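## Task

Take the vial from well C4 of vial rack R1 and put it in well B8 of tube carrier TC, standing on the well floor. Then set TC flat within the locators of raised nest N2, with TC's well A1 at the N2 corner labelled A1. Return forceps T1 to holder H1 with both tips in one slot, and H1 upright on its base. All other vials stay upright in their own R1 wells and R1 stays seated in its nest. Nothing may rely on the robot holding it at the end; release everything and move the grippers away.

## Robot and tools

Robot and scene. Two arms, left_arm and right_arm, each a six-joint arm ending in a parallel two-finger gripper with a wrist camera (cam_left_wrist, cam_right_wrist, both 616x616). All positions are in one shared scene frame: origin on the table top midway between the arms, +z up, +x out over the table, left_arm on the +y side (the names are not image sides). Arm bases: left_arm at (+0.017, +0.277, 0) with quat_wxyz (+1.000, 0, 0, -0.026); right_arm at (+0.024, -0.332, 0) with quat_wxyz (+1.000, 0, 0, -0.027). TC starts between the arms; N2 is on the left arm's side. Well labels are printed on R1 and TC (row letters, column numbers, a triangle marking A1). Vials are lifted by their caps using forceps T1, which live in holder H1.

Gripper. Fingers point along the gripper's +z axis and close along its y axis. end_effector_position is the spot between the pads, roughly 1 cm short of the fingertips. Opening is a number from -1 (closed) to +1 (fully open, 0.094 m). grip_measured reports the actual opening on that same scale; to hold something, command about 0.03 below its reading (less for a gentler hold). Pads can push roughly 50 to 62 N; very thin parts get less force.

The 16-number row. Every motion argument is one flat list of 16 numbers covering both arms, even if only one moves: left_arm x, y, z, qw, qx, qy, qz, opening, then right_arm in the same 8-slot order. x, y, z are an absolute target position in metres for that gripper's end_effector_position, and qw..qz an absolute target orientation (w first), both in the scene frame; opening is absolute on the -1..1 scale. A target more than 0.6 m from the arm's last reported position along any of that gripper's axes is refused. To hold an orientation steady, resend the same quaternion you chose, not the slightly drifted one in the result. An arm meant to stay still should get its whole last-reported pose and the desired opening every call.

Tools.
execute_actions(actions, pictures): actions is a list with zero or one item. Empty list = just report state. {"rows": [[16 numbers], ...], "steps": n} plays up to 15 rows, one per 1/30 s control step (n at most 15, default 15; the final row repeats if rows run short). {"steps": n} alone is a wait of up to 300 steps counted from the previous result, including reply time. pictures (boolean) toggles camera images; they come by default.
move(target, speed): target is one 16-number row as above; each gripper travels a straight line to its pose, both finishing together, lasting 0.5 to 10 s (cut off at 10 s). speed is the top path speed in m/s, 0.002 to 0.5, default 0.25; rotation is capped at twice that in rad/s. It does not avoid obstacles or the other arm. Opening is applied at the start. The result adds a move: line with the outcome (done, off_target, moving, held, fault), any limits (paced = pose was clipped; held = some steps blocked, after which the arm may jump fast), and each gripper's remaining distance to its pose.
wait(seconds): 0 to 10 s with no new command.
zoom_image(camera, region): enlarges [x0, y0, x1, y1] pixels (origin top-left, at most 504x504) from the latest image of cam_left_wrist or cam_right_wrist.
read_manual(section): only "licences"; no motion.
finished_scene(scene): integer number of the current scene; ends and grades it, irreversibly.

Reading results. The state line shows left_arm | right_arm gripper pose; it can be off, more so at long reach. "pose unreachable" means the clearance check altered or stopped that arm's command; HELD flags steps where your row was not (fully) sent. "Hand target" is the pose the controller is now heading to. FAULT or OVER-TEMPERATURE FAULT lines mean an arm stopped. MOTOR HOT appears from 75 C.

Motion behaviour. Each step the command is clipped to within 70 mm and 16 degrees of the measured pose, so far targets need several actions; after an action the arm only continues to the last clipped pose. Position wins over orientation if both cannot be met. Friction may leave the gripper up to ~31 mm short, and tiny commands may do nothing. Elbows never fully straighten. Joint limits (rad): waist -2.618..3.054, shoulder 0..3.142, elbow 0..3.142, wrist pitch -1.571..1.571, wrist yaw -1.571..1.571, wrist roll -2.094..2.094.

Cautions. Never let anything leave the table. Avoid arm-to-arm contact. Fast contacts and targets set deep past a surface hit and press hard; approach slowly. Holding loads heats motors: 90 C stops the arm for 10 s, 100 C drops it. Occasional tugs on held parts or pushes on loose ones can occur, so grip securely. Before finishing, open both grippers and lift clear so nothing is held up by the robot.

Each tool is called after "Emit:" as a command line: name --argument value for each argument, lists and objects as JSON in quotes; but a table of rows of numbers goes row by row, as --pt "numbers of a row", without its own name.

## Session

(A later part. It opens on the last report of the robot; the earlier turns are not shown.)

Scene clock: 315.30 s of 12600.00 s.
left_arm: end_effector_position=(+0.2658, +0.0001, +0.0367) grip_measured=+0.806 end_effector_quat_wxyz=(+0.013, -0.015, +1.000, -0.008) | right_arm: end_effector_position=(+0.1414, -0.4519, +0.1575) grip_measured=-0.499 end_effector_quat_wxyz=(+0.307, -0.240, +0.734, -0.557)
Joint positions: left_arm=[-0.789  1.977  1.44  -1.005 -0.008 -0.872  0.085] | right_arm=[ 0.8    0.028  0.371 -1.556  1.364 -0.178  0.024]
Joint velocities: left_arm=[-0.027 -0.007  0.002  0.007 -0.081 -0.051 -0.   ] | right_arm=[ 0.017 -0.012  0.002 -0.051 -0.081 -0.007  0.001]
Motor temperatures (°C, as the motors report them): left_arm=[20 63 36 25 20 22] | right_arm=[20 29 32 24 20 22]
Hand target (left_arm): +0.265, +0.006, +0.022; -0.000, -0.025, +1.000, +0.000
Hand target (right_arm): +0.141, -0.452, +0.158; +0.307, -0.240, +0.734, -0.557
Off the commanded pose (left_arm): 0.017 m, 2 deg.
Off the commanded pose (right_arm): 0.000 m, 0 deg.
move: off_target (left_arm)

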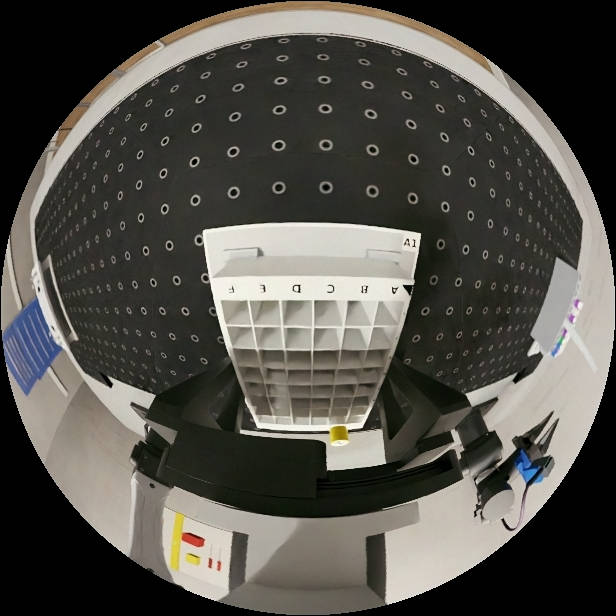

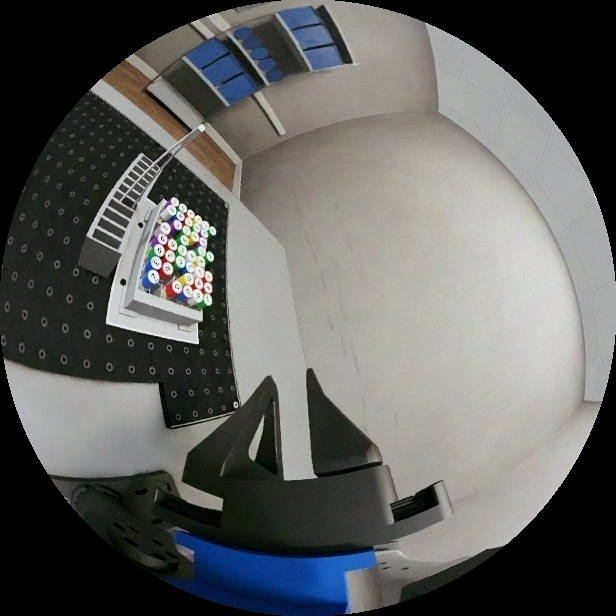

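Emit:
zoom_image --camera "cam_left_wrist" --region '[180,200,440,460]'

Emit:
move --target '[0.265,0.002,0.14,0.012,-0.015,1,0,0.77,0.1414,-0.4519,0.1575,0.307,-0.24,0.734,-0.557,-0.5]' --speed 0.04

Emit:
move --target '[0.25,0.40,0.16,0.012,0,1,0,0.77,0.1414,-0.4519,0.1575,0.307,-0.24,0.734,-0.557,-0.5]' --speed 0.1

Region (180, 200, 440, 460) of cam_left_wrist's 616x616 image, scaled by 1.938, with more detail than that image has.

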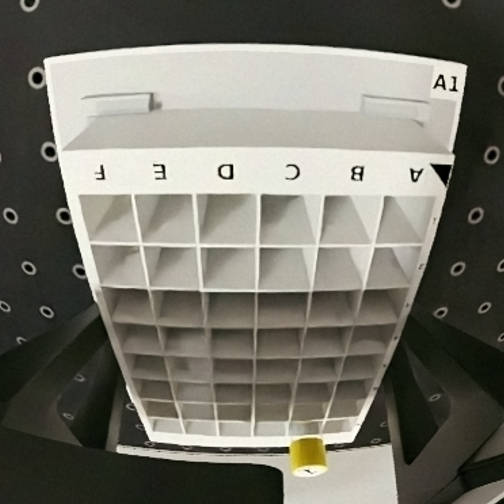

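Scene clock: 320.03 s of 12600.00 s.
left_arm: end_effector_position=(+0.2651, +0.0023, +0.1266) grip_measured=+0.806 end_effector_quat_wxyz=(+0.003, -0.015, +1.000, +0.006) | right_arm: end_effector_position=(+0.1414, -0.4519, +0.1575) grip_measured=-0.499 end_effector_quat_wxyz=(+0.307, -0.240, +0.734, -0.557)
Joint positions: left_arm=[-0.789  1.96   1.778 -1.394 -0.014 -0.872  0.085] | right_arm=[ 0.8    0.028  0.371 -1.556  1.364 -0.178  0.024]
Joint velocities: left_arm=[-0.012 -0.002 -0.017 -0.007 -0.066 -0.007 -0.   ] | right_arm=[ 0.007  0.002 -0.012 -0.022  0.051 -0.11  -0.   ]
Motor temperatures (°C, as the motors report them): left_arm=[20 63 36 25 20 22] | right_arm=[20 28 32 24 20 22]
Hand target (left_arm): +0.265, +0.002, +0.140; +0.012, -0.015, +1.000, -0.000
Hand target (right_arm): +0.141, -0.452, +0.158; +0.307, -0.240, +0.734, -0.557
Off the commanded pose (left_arm): 0.013 m, 1 deg.
Off the commanded pose (right_arm): 0.000 m, 0 deg.
move: off_target (left_arm)

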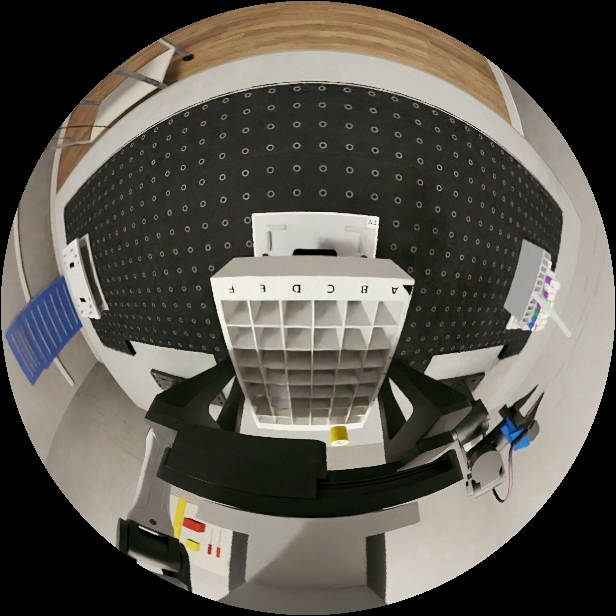

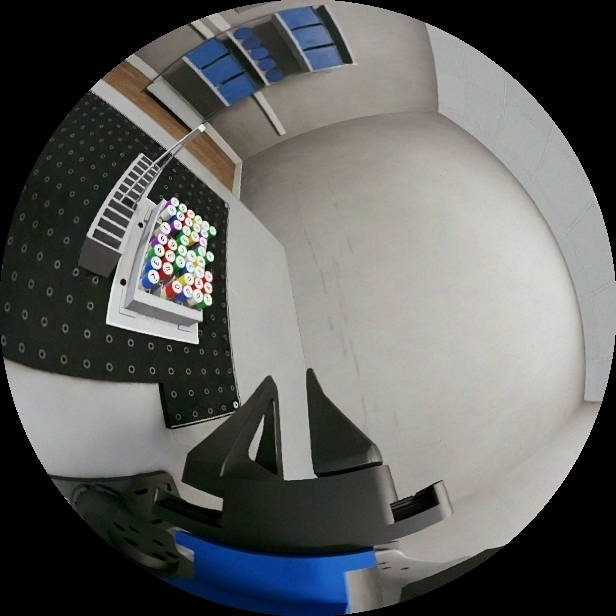

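Scene clock: 324.53 s of 12600.00 s.
left_arm: end_effector_position=(+0.2409, +0.3954, +0.1551) grip_measured=+0.806 end_effector_quat_wxyz=(+0.007, -0.001, +1.000, +0.010) | right_arm: end_effector_position=(+0.1414, -0.4519, +0.1575) grip_measured=-0.499 end_effector_quat_wxyz=(+0.307, -0.240, +0.734, -0.557)
Joint positions: left_arm=[ 0.53   1.484  1.34  -1.405 -0.012  0.476  0.085] | right_arm=[ 0.8    0.028  0.371 -1.556  1.364 -0.178  0.024]
Joint velocities: left_arm=[-0.012  0.012  0.007  0.022  0.037 -0.066  0.   ] | right_arm=[-0.022 -0.007 -0.007 -0.022 -0.007  0.007  0.001]
Motor temperatures (°C, as the motors report them): left_arm=[20 61 36 25 20 22] | right_arm=[20 28 32 24 20 22]
Hand target (left_arm): +0.241, +0.397, +0.158; +0.003, -0.000, +1.000, +0.006
Hand target (right_arm): +0.141, -0.452, +0.158; +0.307, -0.240, +0.734, -0.557
Off the commanded pose (left_arm): 0.011 m, 1 deg.
Off the commanded pose (right_arm): 0.000 m, 0 deg.
move: off_target (left_arm)

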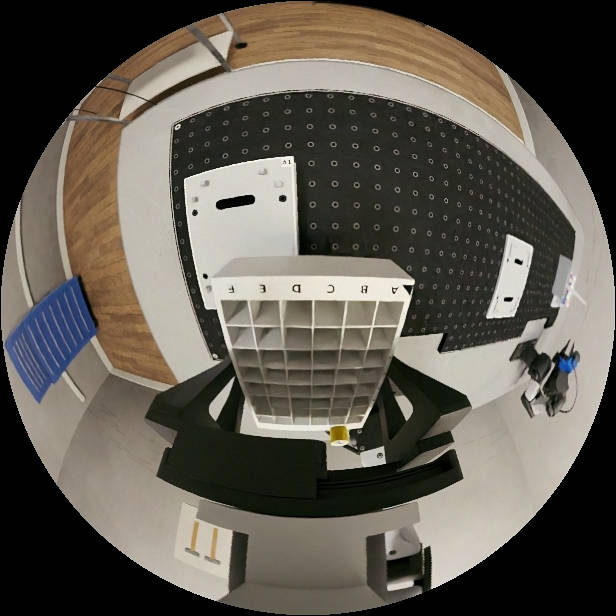

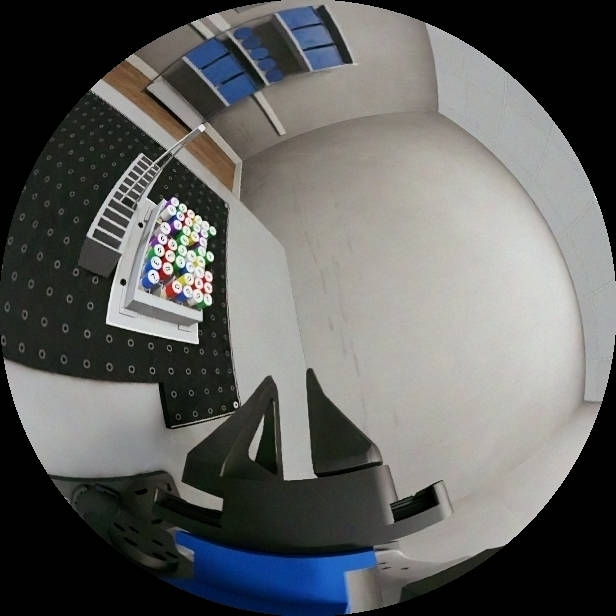

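Emit:
move --target '[0.295,0.467,0.13,0.012,0,1,0,0.77,0.1414,-0.4519,0.1575,0.307,-0.24,0.734,-0.557,-0.5]' --speed 0.05

Emit:
zoom_image --camera "cam_left_wrist" --region '[180,150,440,410]'

Scene clock: 328.57 s of 12600.00 s.
left_arm: end_effector_position=(+0.2870, +0.4591, +0.1292) grip_measured=+0.806 end_effector_quat_wxyz=(-0.001, +0.001, +1.000, -0.005) | right_arm: end_effector_position=(+0.1414, -0.4519, +0.1575) grip_measured=-0.499 end_effector_quat_wxyz=(+0.307, -0.240, +0.734, -0.557)
Joint positions: left_arm=[ 0.649  1.783  1.557 -1.352  0.006  0.598  0.085] | right_arm=[ 0.8    0.028  0.371 -1.556  1.364 -0.178  0.024]
Joint velocities: left_arm=[-0.002  0.002  0.002  0.022 -0.007  0.022  0.   ] | right_arm=[-0.002 -0.002 -0.007 -0.051  0.007  0.007  0.   ]
Motor temperatures (°C, as the motors report them): left_arm=[20 59 37 25 20 22] | right_arm=[20 28 32 24 20 22]
Hand target (left_arm): +0.294, +0.467, +0.131; +0.011, +0.000, +1.000, +0.000
Hand target (right_arm): +0.141, -0.452, +0.158; +0.307, -0.240, +0.734, -0.557
Off the commanded pose (left_arm): 0.011 m, 2 deg.
Off the commanded pose (right_arm): 0.000 m, 0 deg.
move: off_target (left_arm)

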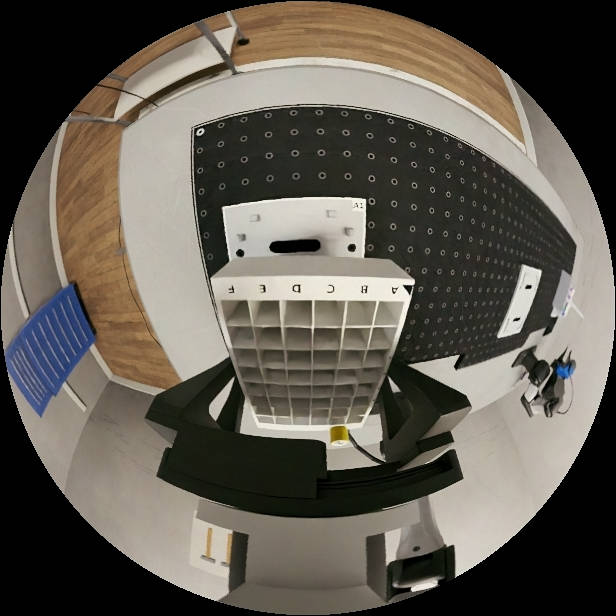

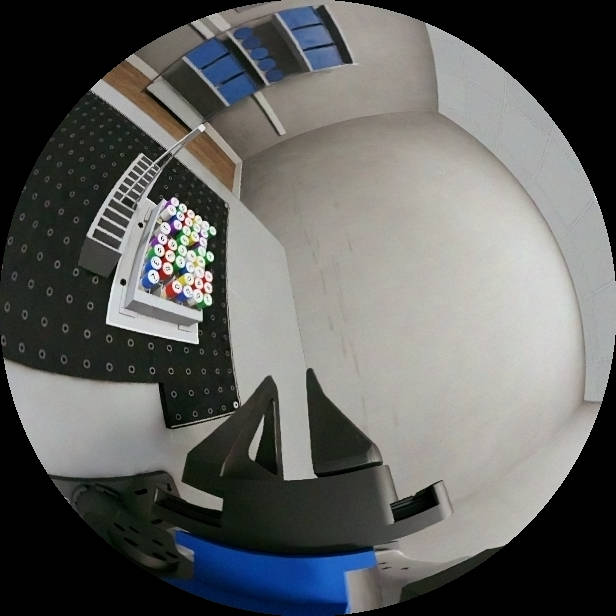

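Region (180, 150, 440, 410) of cam_left_wrist's 616x616 image, scaled by 1.938, with more detail than that image has.

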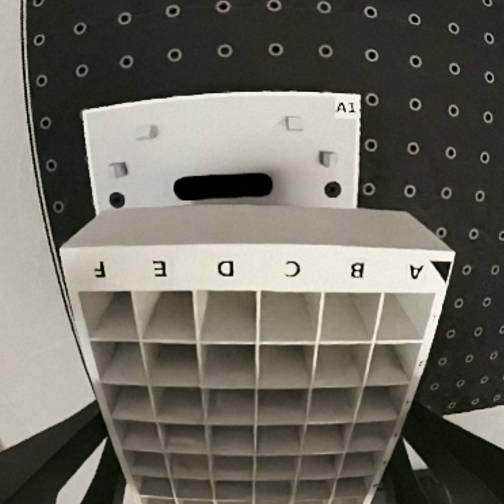

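Emit:
move --target '[0.305,0.481,0.09,0.025,-0.015,1,0,0.77,0.1414,-0.4519,0.1575,0.307,-0.24,0.734,-0.557,-0.5]' --speed 0.03

Emit:
zoom_image --camera "cam_left_wrist" --region '[180,150,440,410]'

Scene clock: 332.50 s of 12600.00 s.
left_arm: end_effector_position=(+0.3075, +0.4793, +0.1014) grip_measured=+0.806 end_effector_quat_wxyz=(+0.030, -0.009, +0.999, +0.007) | right_arm: end_effector_position=(+0.1414, -0.4519, +0.1575) grip_measured=-0.499 end_effector_quat_wxyz=(+0.307, -0.240, +0.734, -0.557)
Joint positions: left_arm=[ 0.671  1.834  1.508 -1.187  0.023  0.599  0.085] | right_arm=[ 0.8    0.028  0.371 -1.556  1.364 -0.178  0.024]
Joint velocities: left_arm=[ 0.002  0.002 -0.007 -0.037  0.007  0.022 -0.001] | right_arm=[ 0.007 -0.007  0.012 -0.066 -0.022  0.007 -0.001]
Motor temperatures (°C, as the motors report them): left_arm=[20 58 37 24 20 22] | right_arm=[20 28 33 24 20 22]
Hand target (left_arm): +0.305, +0.481, +0.090; +0.025, -0.015, +1.000, -0.000
Hand target (right_arm): +0.141, -0.452, +0.158; +0.307, -0.240, +0.734, -0.557
Off the commanded pose (left_arm): 0.012 m, 1 deg.
Off the commanded pose (right_arm): 0.000 m, 0 deg.
move: off_target (left_arm)

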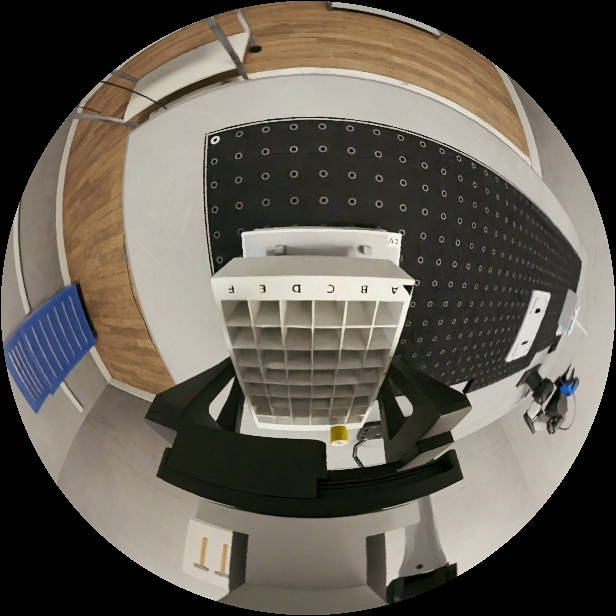

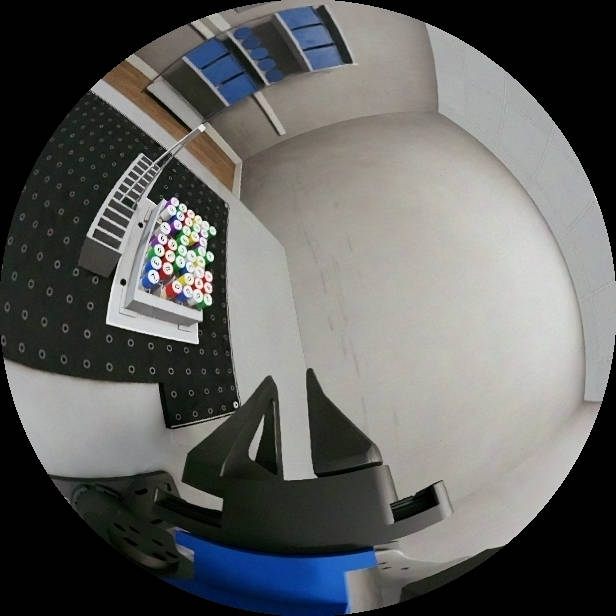

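Region (180, 150, 440, 410) of cam_left_wrist's 616x616 image, scaled by 1.938, with more detail than that image has.

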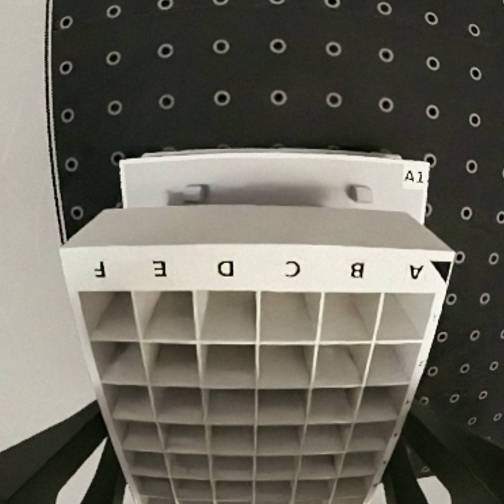

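Emit:
move --target '[0.295,0.468,0.075,0.008,-0.012,1,0,0.77,0.1414,-0.4519,0.1575,0.307,-0.24,0.734,-0.557,-0.5]' --speed 0.015

Emit:
zoom_image --camera "cam_left_wrist" --region '[180,150,440,410]'

Scene clock: 336.33 s of 12600.00 s.
left_arm: end_effector_position=(+0.2946, +0.4715, +0.0784) grip_measured=+0.806 end_effector_quat_wxyz=(+0.008, -0.014, +1.000, -0.004) | right_arm: end_effector_position=(+0.1414, -0.4519, +0.1575) grip_measured=-0.499 end_effector_quat_wxyz=(+0.307, -0.240, +0.734, -0.557)
Joint positions: left_arm=[ 0.671  1.834  1.418 -1.146  0.016  0.589  0.085] | right_arm=[ 0.8    0.028  0.371 -1.556  1.364 -0.178  0.024]
Joint velocities: left_arm=[ 0.007 -0.002 -0.002  0.007 -0.022 -0.022  0.001] | right_arm=[-0.002  0.007 -0.012  0.007  0.066  0.037  0.   ]
Motor temperatures (°C, as the motors report them): left_arm=[20 57 37 24 20 22] | right_arm=[20 28 33 24 20 22]
Hand target (left_arm): +0.295, +0.468, +0.075; +0.008, -0.011, +1.000, -0.000
Hand target (right_arm): +0.141, -0.452, +0.158; +0.307, -0.240, +0.734, -0.557
Off the commanded pose (left_arm): 0.005 m, 1 deg.
Off the commanded pose (right_arm): 0.000 m, 0 deg.
move: done

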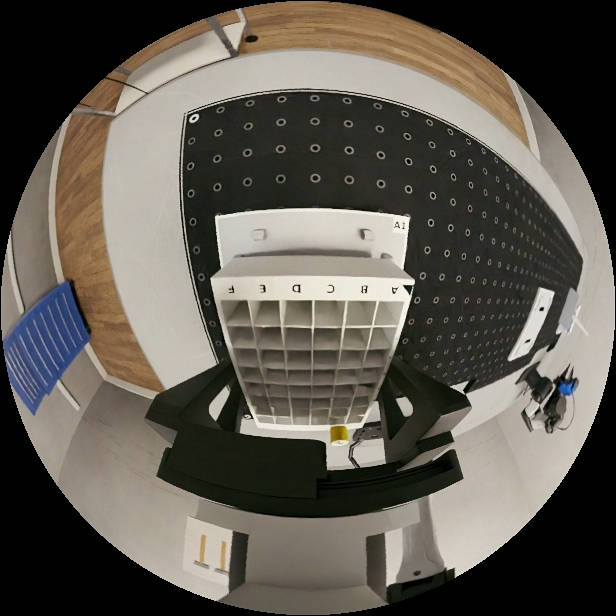

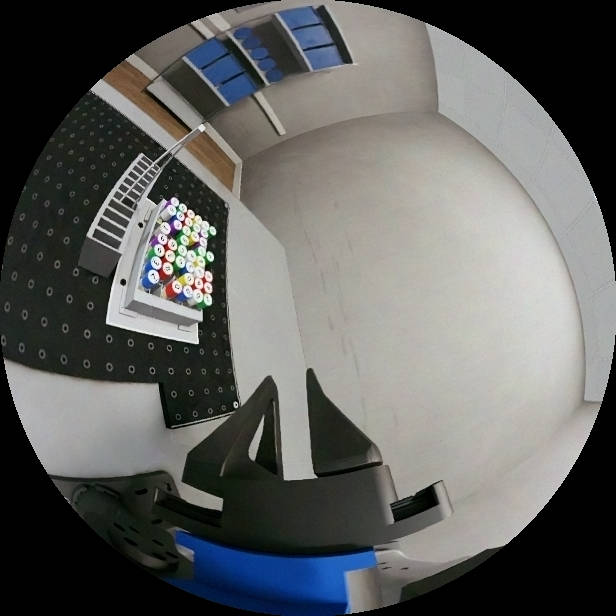

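Region (180, 150, 440, 410) of cam_left_wrist's 616x616 image, scaled by 1.938, with more detail than that image has.

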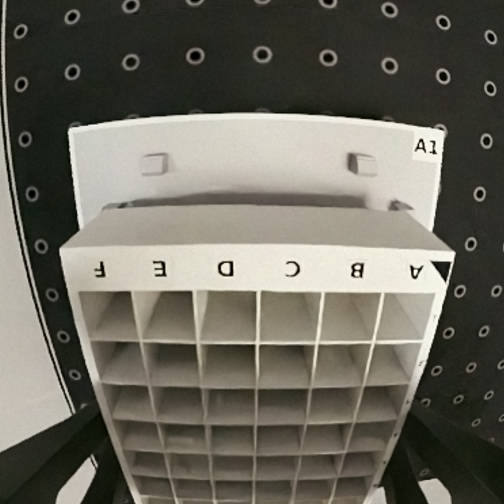

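Emit:
move --target '[0.304,0.468,0.07,0.012,-0.012,1,0,0.77,0.1414,-0.4519,0.1575,0.307,-0.24,0.734,-0.557,-0.5]' --speed 0.008

Emit:
zoom_image --camera "cam_left_wrist" --region '[180,150,440,410]'

Scene clock: 339.93 s of 12600.00 s.
left_arm: end_effector_position=(+0.3013, +0.4709, +0.0785) grip_measured=+0.806 end_effector_quat_wxyz=(+0.017, -0.014, +1.000, +0.002) | right_arm: end_effector_position=(+0.1414, -0.4519, +0.1575) grip_measured=-0.499 end_effector_quat_wxyz=(+0.307, -0.240, +0.734, -0.557)
Joint positions: left_arm=[ 0.658  1.834  1.418 -1.125  0.016  0.576  0.085] | right_arm=[ 0.8    0.028  0.371 -1.556  1.364 -0.178  0.024]
Joint velocities: left_arm=[ 0.007 -0.022  0.007 -0.037 -0.037 -0.081  0.   ] | right_arm=[ 0.002 -0.007 -0.007  0.007 -0.081 -0.037 -0.001]
Motor temperatures (°C, as the motors report them): left_arm=[20 57 37 24 20 22] | right_arm=[20 28 33 24 20 22]
Hand target (left_arm): +0.304, +0.468, +0.070; +0.012, -0.012, +1.000, -0.000
Hand target (right_arm): +0.141, -0.452, +0.158; +0.307, -0.240, +0.734, -0.557
Off the commanded pose (left_arm): 0.009 m, 1 deg.
Off the commanded pose (right_arm): 0.000 m, 0 deg.
move: done

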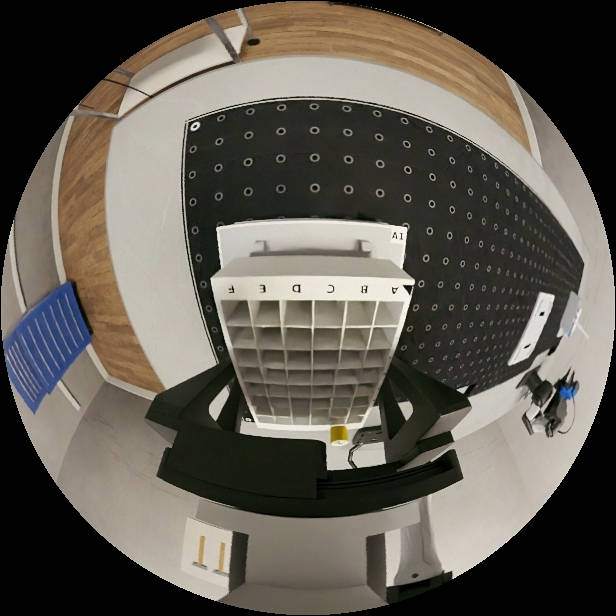

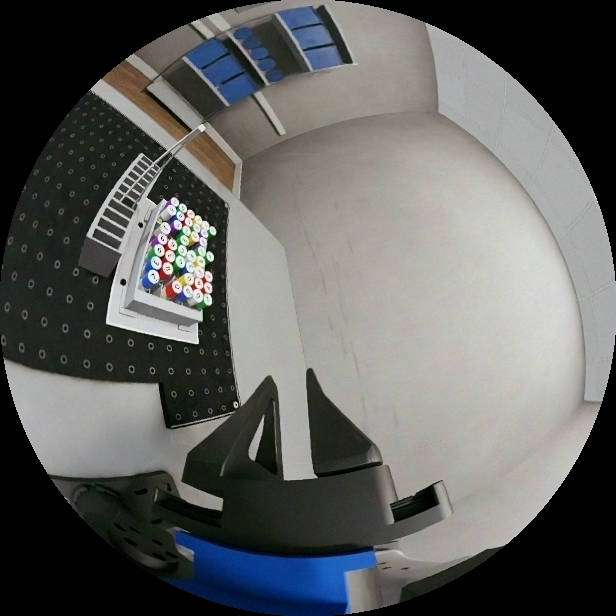

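Region (180, 150, 440, 410) of cam_left_wrist's 616x616 image, scaled by 1.938, with more detail than that image has.

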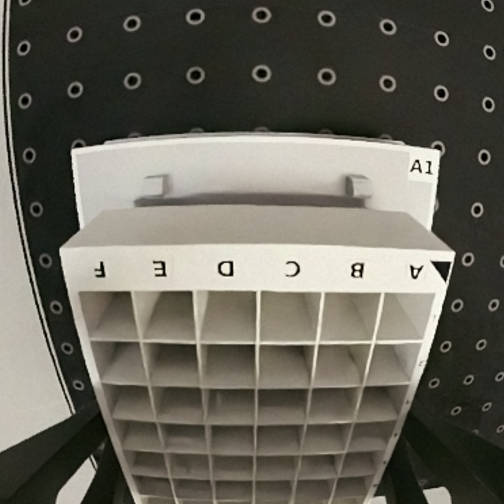

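Good. Descend.

Emit:
move --target '[0.303,0.468,0.058,0.012,-0.012,1,0,0.77,0.1414,-0.4519,0.1575,0.307,-0.24,0.734,-0.557,-0.5]' --speed 0.008

Emit:
zoom_image --camera "cam_left_wrist" --region '[180,150,440,410]'

Scene clock: 344.13 s of 12600.00 s.
left_arm: end_effector_position=(+0.3030, +0.4721, +0.0734) grip_measured=+0.806 end_effector_quat_wxyz=(+0.022, -0.015, +1.000, +0.005) | right_arm: end_effector_position=(+0.1414, -0.4519, +0.1575) grip_measured=-0.499 end_effector_quat_wxyz=(+0.307, -0.240, +0.734, -0.557)
Joint positions: left_arm=[ 0.658  1.834  1.397 -1.091  0.015  0.575  0.085] | right_arm=[ 0.8    0.028  0.371 -1.556  1.364 -0.178  0.024]
Joint velocities: left_arm=[-0.002 -0.017 -0.017  0.007 -0.066  0.007  0.   ] | right_arm=[ 0.002  0.007 -0.007  0.022  0.007 -0.022 -0.001]
Motor temperatures (°C, as the motors report them): left_arm=[20 57 36 24 20 22] | right_arm=[20 28 33 24 20 22]
Hand target (left_arm): +0.302, +0.468, +0.059; +0.012, -0.012, +1.000, -0.000
Hand target (right_arm): +0.141, -0.452, +0.158; +0.307, -0.240, +0.734, -0.557
Off the commanded pose (left_arm): 0.016 m, 1 deg.
Off the commanded pose (right_arm): 0.000 m, 0 deg.
move: off_target (left_arm)

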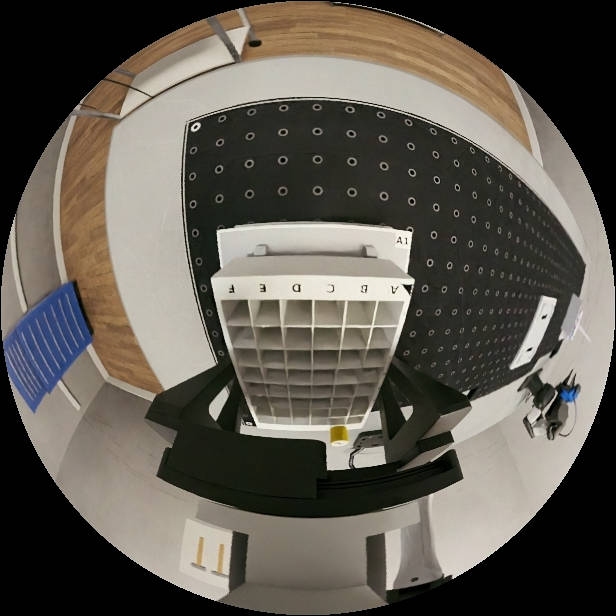

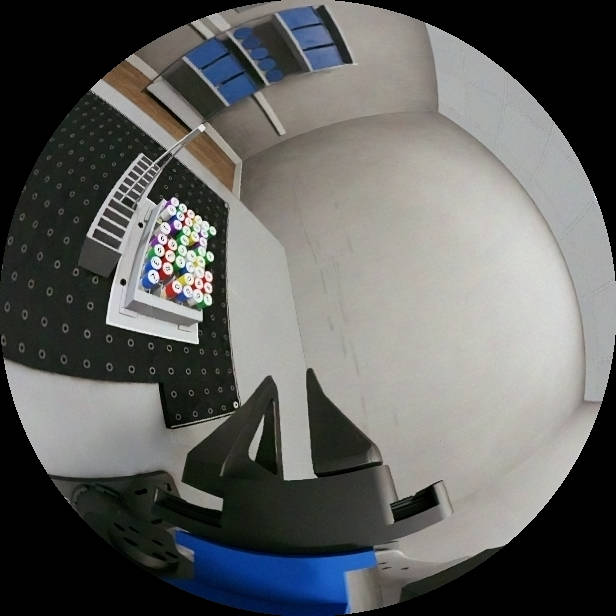

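Region (180, 150, 440, 410) of cam_left_wrist's 616x616 image, scaled by 1.938, with more detail than that image has.

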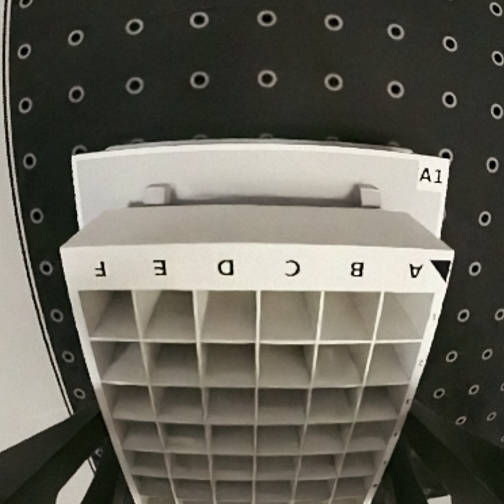

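Emit:
move --target '[0.300,0.466,0.052,0.004,-0.012,1,-0.006,0.77,0.1414,-0.4519,0.1575,0.307,-0.24,0.734,-0.557,-0.5]' --speed 0.006

Emit:
zoom_image --camera "cam_left_wrist" --region '[180,150,440,410]'

Scene clock: 349.63 s of 12600.00 s.
left_arm: end_effector_position=(+0.3031, +0.4722, +0.0734) grip_measured=+0.806 end_effector_quat_wxyz=(+0.022, -0.015, +1.000, +0.006) | right_arm: end_effector_position=(+0.1414, -0.4519, +0.1575) grip_measured=-0.499 end_effector_quat_wxyz=(+0.307, -0.240, +0.734, -0.557)
Joint positions: left_arm=[ 0.658  1.834  1.397 -1.091  0.015  0.575  0.085] | right_arm=[ 0.8    0.028  0.371 -1.556  1.364 -0.178  0.024]
Joint velocities: left_arm=[-0.012  0.007  0.002 -0.11  -0.037  0.022 -0.   ] | right_arm=[ 0.012 -0.002 -0.012 -0.066 -0.022 -0.022 -0.001]
Motor temperatures (°C, as the motors report them): left_arm=[20 56 36 24 20 22] | right_arm=[20 28 33 24 20 22]
Hand target (left_arm): +0.299, +0.466, +0.053; +0.004, -0.012, +1.000, -0.006
Hand target (right_arm): +0.141, -0.452, +0.158; +0.307, -0.240, +0.734, -0.557
Off the commanded pose (left_arm): 0.022 m, 2 deg.
Off the commanded pose (right_arm): 0.000 m, 0 deg.
move: off_target (left_arm)

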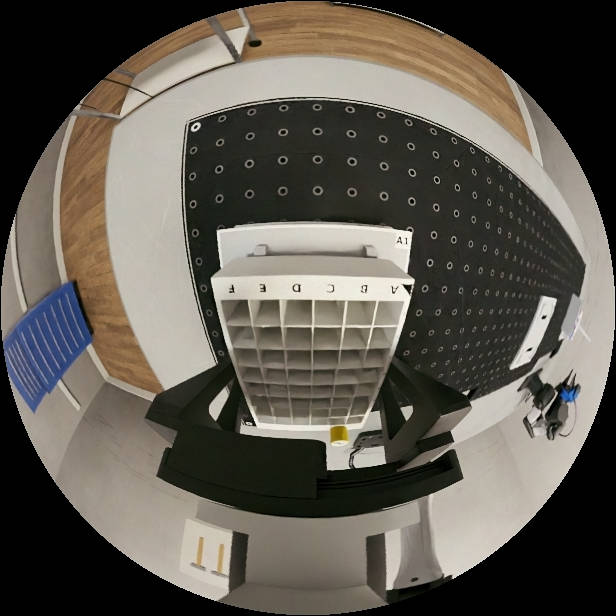

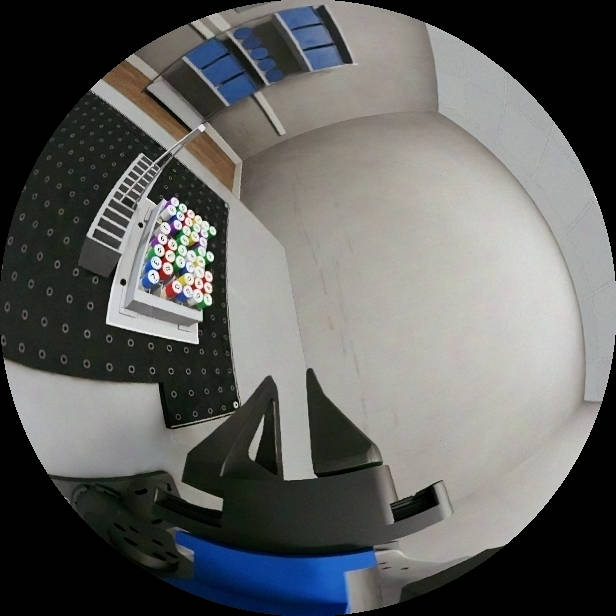

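Region (180, 150, 440, 410) of cam_left_wrist's 616x616 image, scaled by 1.938, with more detail than that image has.

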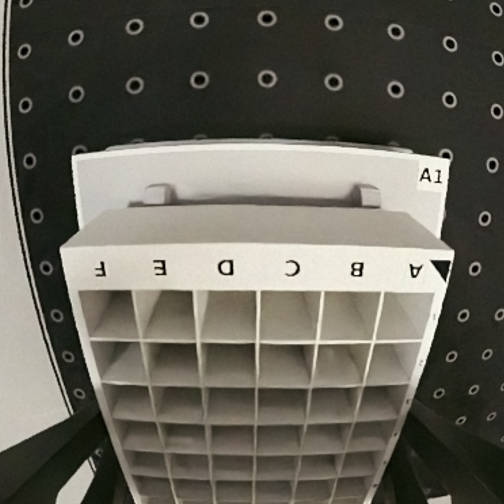

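Emit:
move --target '[0.298,0.465,0.046,0.0,-0.012,1,-0.009,0.77,0.1414,-0.4519,0.1575,0.307,-0.24,0.734,-0.557,-0.5]' --speed 0.008

Emit:
zoom_image --camera "cam_left_wrist" --region '[180,150,440,410]'

Scene clock: 355.90 s of 12600.00 s.
left_arm: end_effector_position=(+0.3028, +0.4717, +0.0711) grip_measured=+0.806 end_effector_quat_wxyz=(+0.020, -0.013, +1.000, +0.009) | right_arm: end_effector_position=(+0.1414, -0.4519, +0.1575) grip_measured=-0.499 end_effector_quat_wxyz=(+0.307, -0.240, +0.734, -0.557)
Joint positions: left_arm=[ 0.653  1.834  1.388 -1.081  0.007  0.575  0.085] | right_arm=[ 0.8    0.028  0.371 -1.556  1.364 -0.178  0.024]
Joint velocities: left_arm=[-0.007 -0.007  0.002 -0.022 -0.022  0.037  0.001] | right_arm=[ 0.012 -0.002  0.007 -0.051 -0.037  0.081  0.001]
Motor temperatures (°C, as the motors report them): left_arm=[20 55 35 24 20 22] | right_arm=[20 28 33 24 20 22]
Hand target (left_arm): +0.297, +0.464, +0.047; -0.000, -0.012, +1.000, -0.009
Hand target (right_arm): +0.141, -0.452, +0.158; +0.307, -0.240, +0.734, -0.557
Off the commanded pose (left_arm): 0.026 m, 3 deg.
Off the commanded pose (right_arm): 0.000 m, 0 deg.
move: off_target (left_arm)

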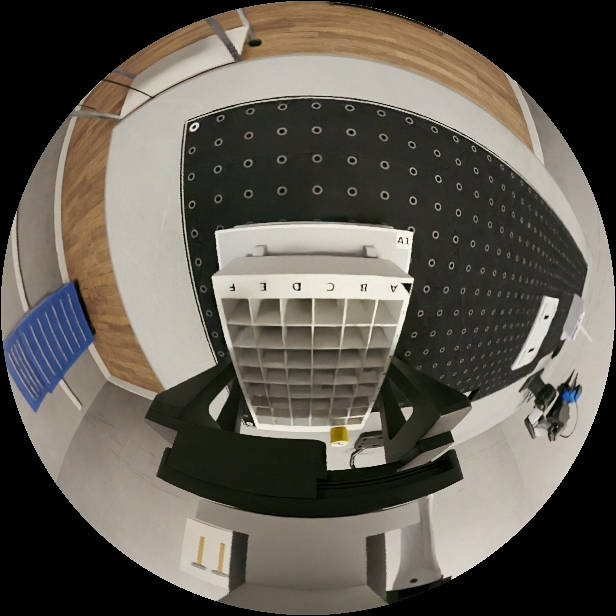

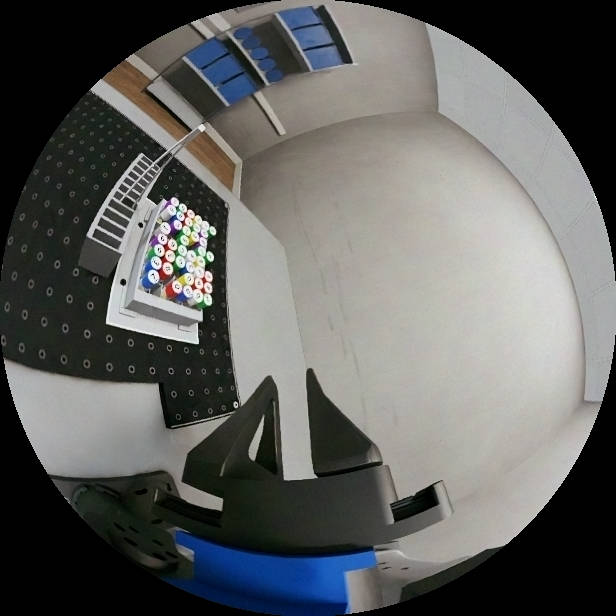

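Region (180, 150, 440, 410) of cam_left_wrist's 616x616 image, scaled by 1.938, with more detail than that image has.

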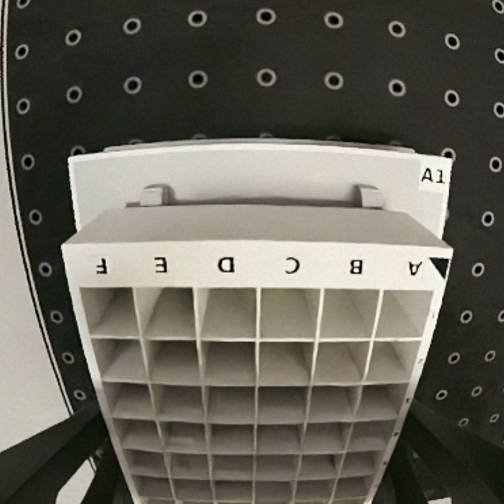

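Emit:
move --target '[0.300,0.468,0.092,0.004,-0.012,1,-0.006,0.77,0.1414,-0.4519,0.1575,0.307,-0.24,0.734,-0.557,-0.5]' --speed 0.015

Emit:
move --target '[0.304,0.468,0.066,0.0,-0.012,1,-0.009,0.77,0.1414,-0.4519,0.1575,0.307,-0.24,0.734,-0.557,-0.5]' --speed 0.01

Emit:
zoom_image --camera "cam_left_wrist" --region '[160,180,460,480]'

Scene clock: 361.27 s of 12600.00 s.
left_arm: end_effector_position=(+0.2987, +0.4685, +0.0890) grip_measured=+0.806 end_effector_quat_wxyz=(+0.007, -0.013, +1.000, -0.000) | right_arm: end_effector_position=(+0.1414, -0.4519, +0.1575) grip_measured=-0.499 end_effector_quat_wxyz=(+0.307, -0.240, +0.734, -0.557)
Joint positions: left_arm=[ 0.653  1.832  1.458 -1.185  0.009  0.575  0.085] | right_arm=[ 0.8    0.028  0.371 -1.556  1.364 -0.178  0.024]
Joint velocities: left_arm=[-0.002  0.017 -0.012 -0.066 -0.007 -0.037 -0.   ] | right_arm=[ 0.002  0.002  0.007 -0.022 -0.022 -0.037 -0.   ]
Motor temperatures (°C, as the motors report them): left_arm=[20 54 35 24 20 22] | right_arm=[20 28 33 24 20 22]
Hand target (left_arm): +0.300, +0.468, +0.092; +0.004, -0.012, +1.000, -0.006
Hand target (right_arm): +0.141, -0.452, +0.158; +0.307, -0.240, +0.734, -0.557
Off the commanded pose (left_arm): 0.003 m, 1 deg.
Off the commanded pose (right_arm): 0.000 m, 0 deg.
After step 90, 0.70 s passed at rest.
move: done

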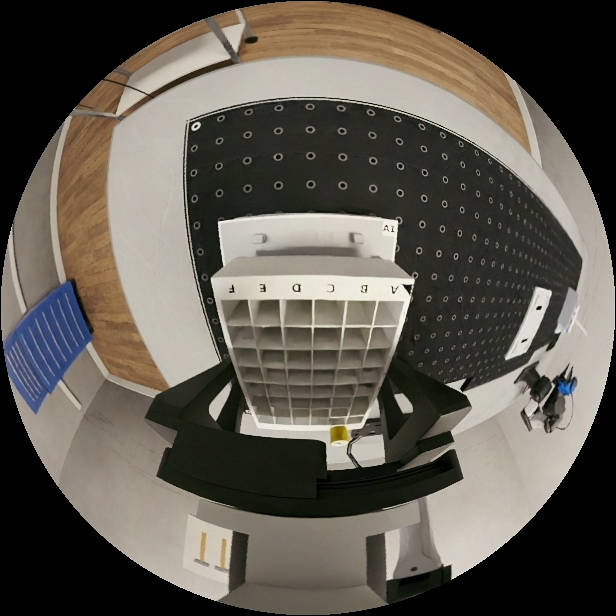

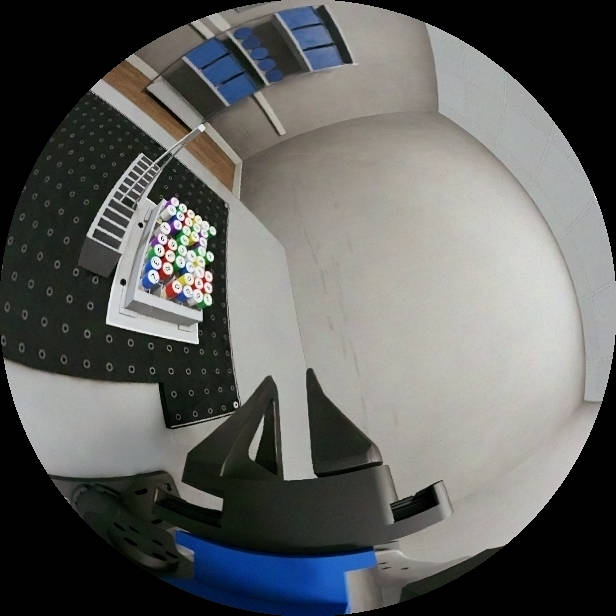

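Scene clock: 363.83 s of 12600.00 s.
left_arm: end_effector_position=(+0.3053, +0.4729, +0.0787) grip_measured=+0.806 end_effector_quat_wxyz=(+0.009, -0.013, +1.000, +0.000) | right_arm: end_effector_position=(+0.1414, -0.4519, +0.1575) grip_measured=-0.499 end_effector_quat_wxyz=(+0.307, -0.240, +0.734, -0.557)
Joint positions: left_arm=[ 0.653  1.864  1.458 -1.149  0.009  0.575  0.085] | right_arm=[ 0.8    0.028  0.371 -1.556  1.364 -0.178  0.024]
Joint velocities: left_arm=[ 0.012  0.022 -0.002  0.007 -0.066  0.007 -0.001] | right_arm=[ 0.002 -0.007 -0.012 -0.095  0.022 -0.051 -0.   ]
Motor temperatures (°C, as the motors report them): left_arm=[20 54 35 24 20 22] | right_arm=[20 28 33 24 20 22]
Hand target (left_arm): +0.304, +0.468, +0.067; -0.000, -0.012, +1.000, -0.009
Hand target (right_arm): +0.141, -0.452, +0.158; +0.307, -0.240, +0.734, -0.557
Off the commanded pose (left_arm): 0.014 m, 2 deg.
Off the commanded pose (right_arm): 0.000 m, 0 deg.
move: off_target (left_arm)

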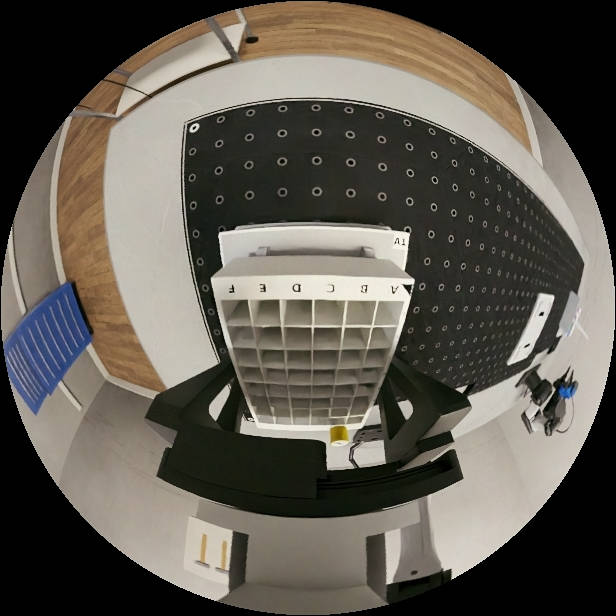

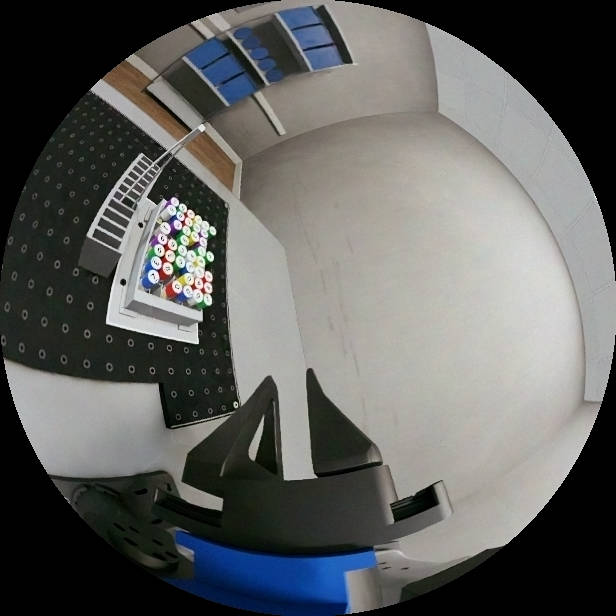

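Region (160, 180, 460, 480) of cam_left_wrist's 616x616 image, scaled by 1.680, with more detail than that image has.

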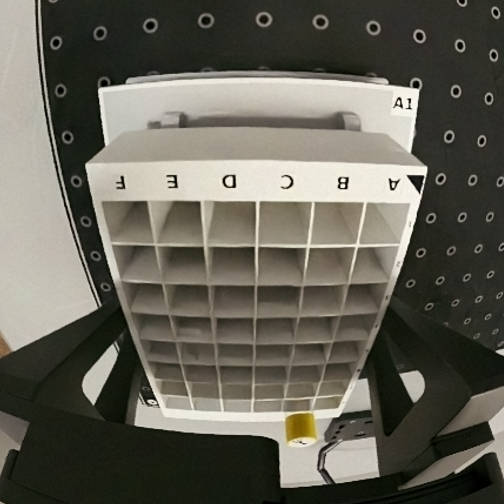

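Emit:
move --target '[0.300,0.466,0.058,0.0,-0.012,1,-0.009,0.77,0.1414,-0.4519,0.1575,0.307,-0.24,0.734,-0.557,-0.5]' --speed 0.008

Emit:
zoom_image --camera "cam_left_wrist" --region '[160,180,460,480]'

Scene clock: 368.63 s of 12600.00 s.
left_arm: end_effector_position=(+0.3017, +0.4699, +0.0671) grip_measured=+0.806 end_effector_quat_wxyz=(+0.006, -0.015, +1.000, -0.003) | right_arm: end_effector_position=(+0.1414, -0.4519, +0.1575) grip_measured=-0.499 end_effector_quat_wxyz=(+0.307, -0.240, +0.734, -0.557)
Joint positions: left_arm=[ 0.653  1.864  1.411 -1.112  0.012  0.571  0.085] | right_arm=[ 0.8    0.028  0.371 -1.556  1.364 -0.178  0.024]
Joint velocities: left_arm=[-0.012 -0.007  0.017  0.007 -0.051  0.037  0.   ] | right_arm=[-0.017  0.007  0.017 -0.022  0.007 -0.051 -0.001]
Motor temperatures (°C, as the motors report them): left_arm=[20 54 35 24 20 22] | right_arm=[20 28 33 24 20 22]
Hand target (left_arm): +0.300, +0.466, +0.058; -0.000, -0.012, +1.000, -0.009
Hand target (right_arm): +0.141, -0.452, +0.158; +0.307, -0.240, +0.734, -0.557
Off the commanded pose (left_arm): 0.010 m, 1 deg.
Off the commanded pose (right_arm): 0.000 m, 0 deg.
move: done

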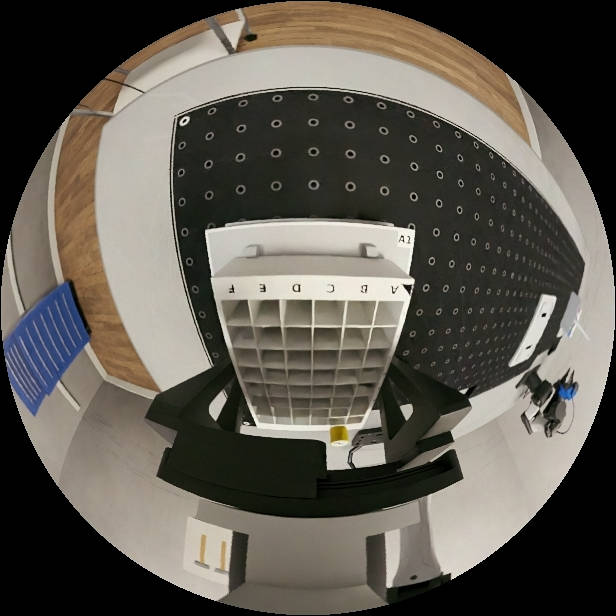

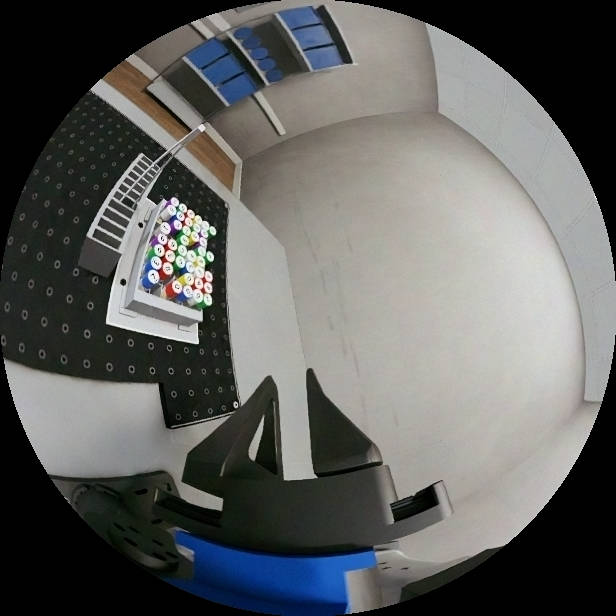

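Region (160, 180, 460, 480) of cam_left_wrist's 616x616 image, scaled by 1.680, with more detail than that image has.

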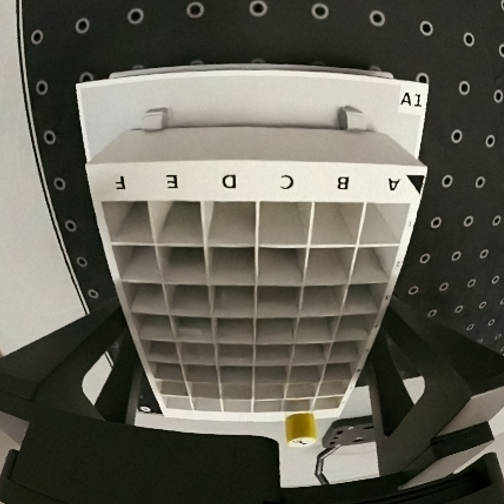

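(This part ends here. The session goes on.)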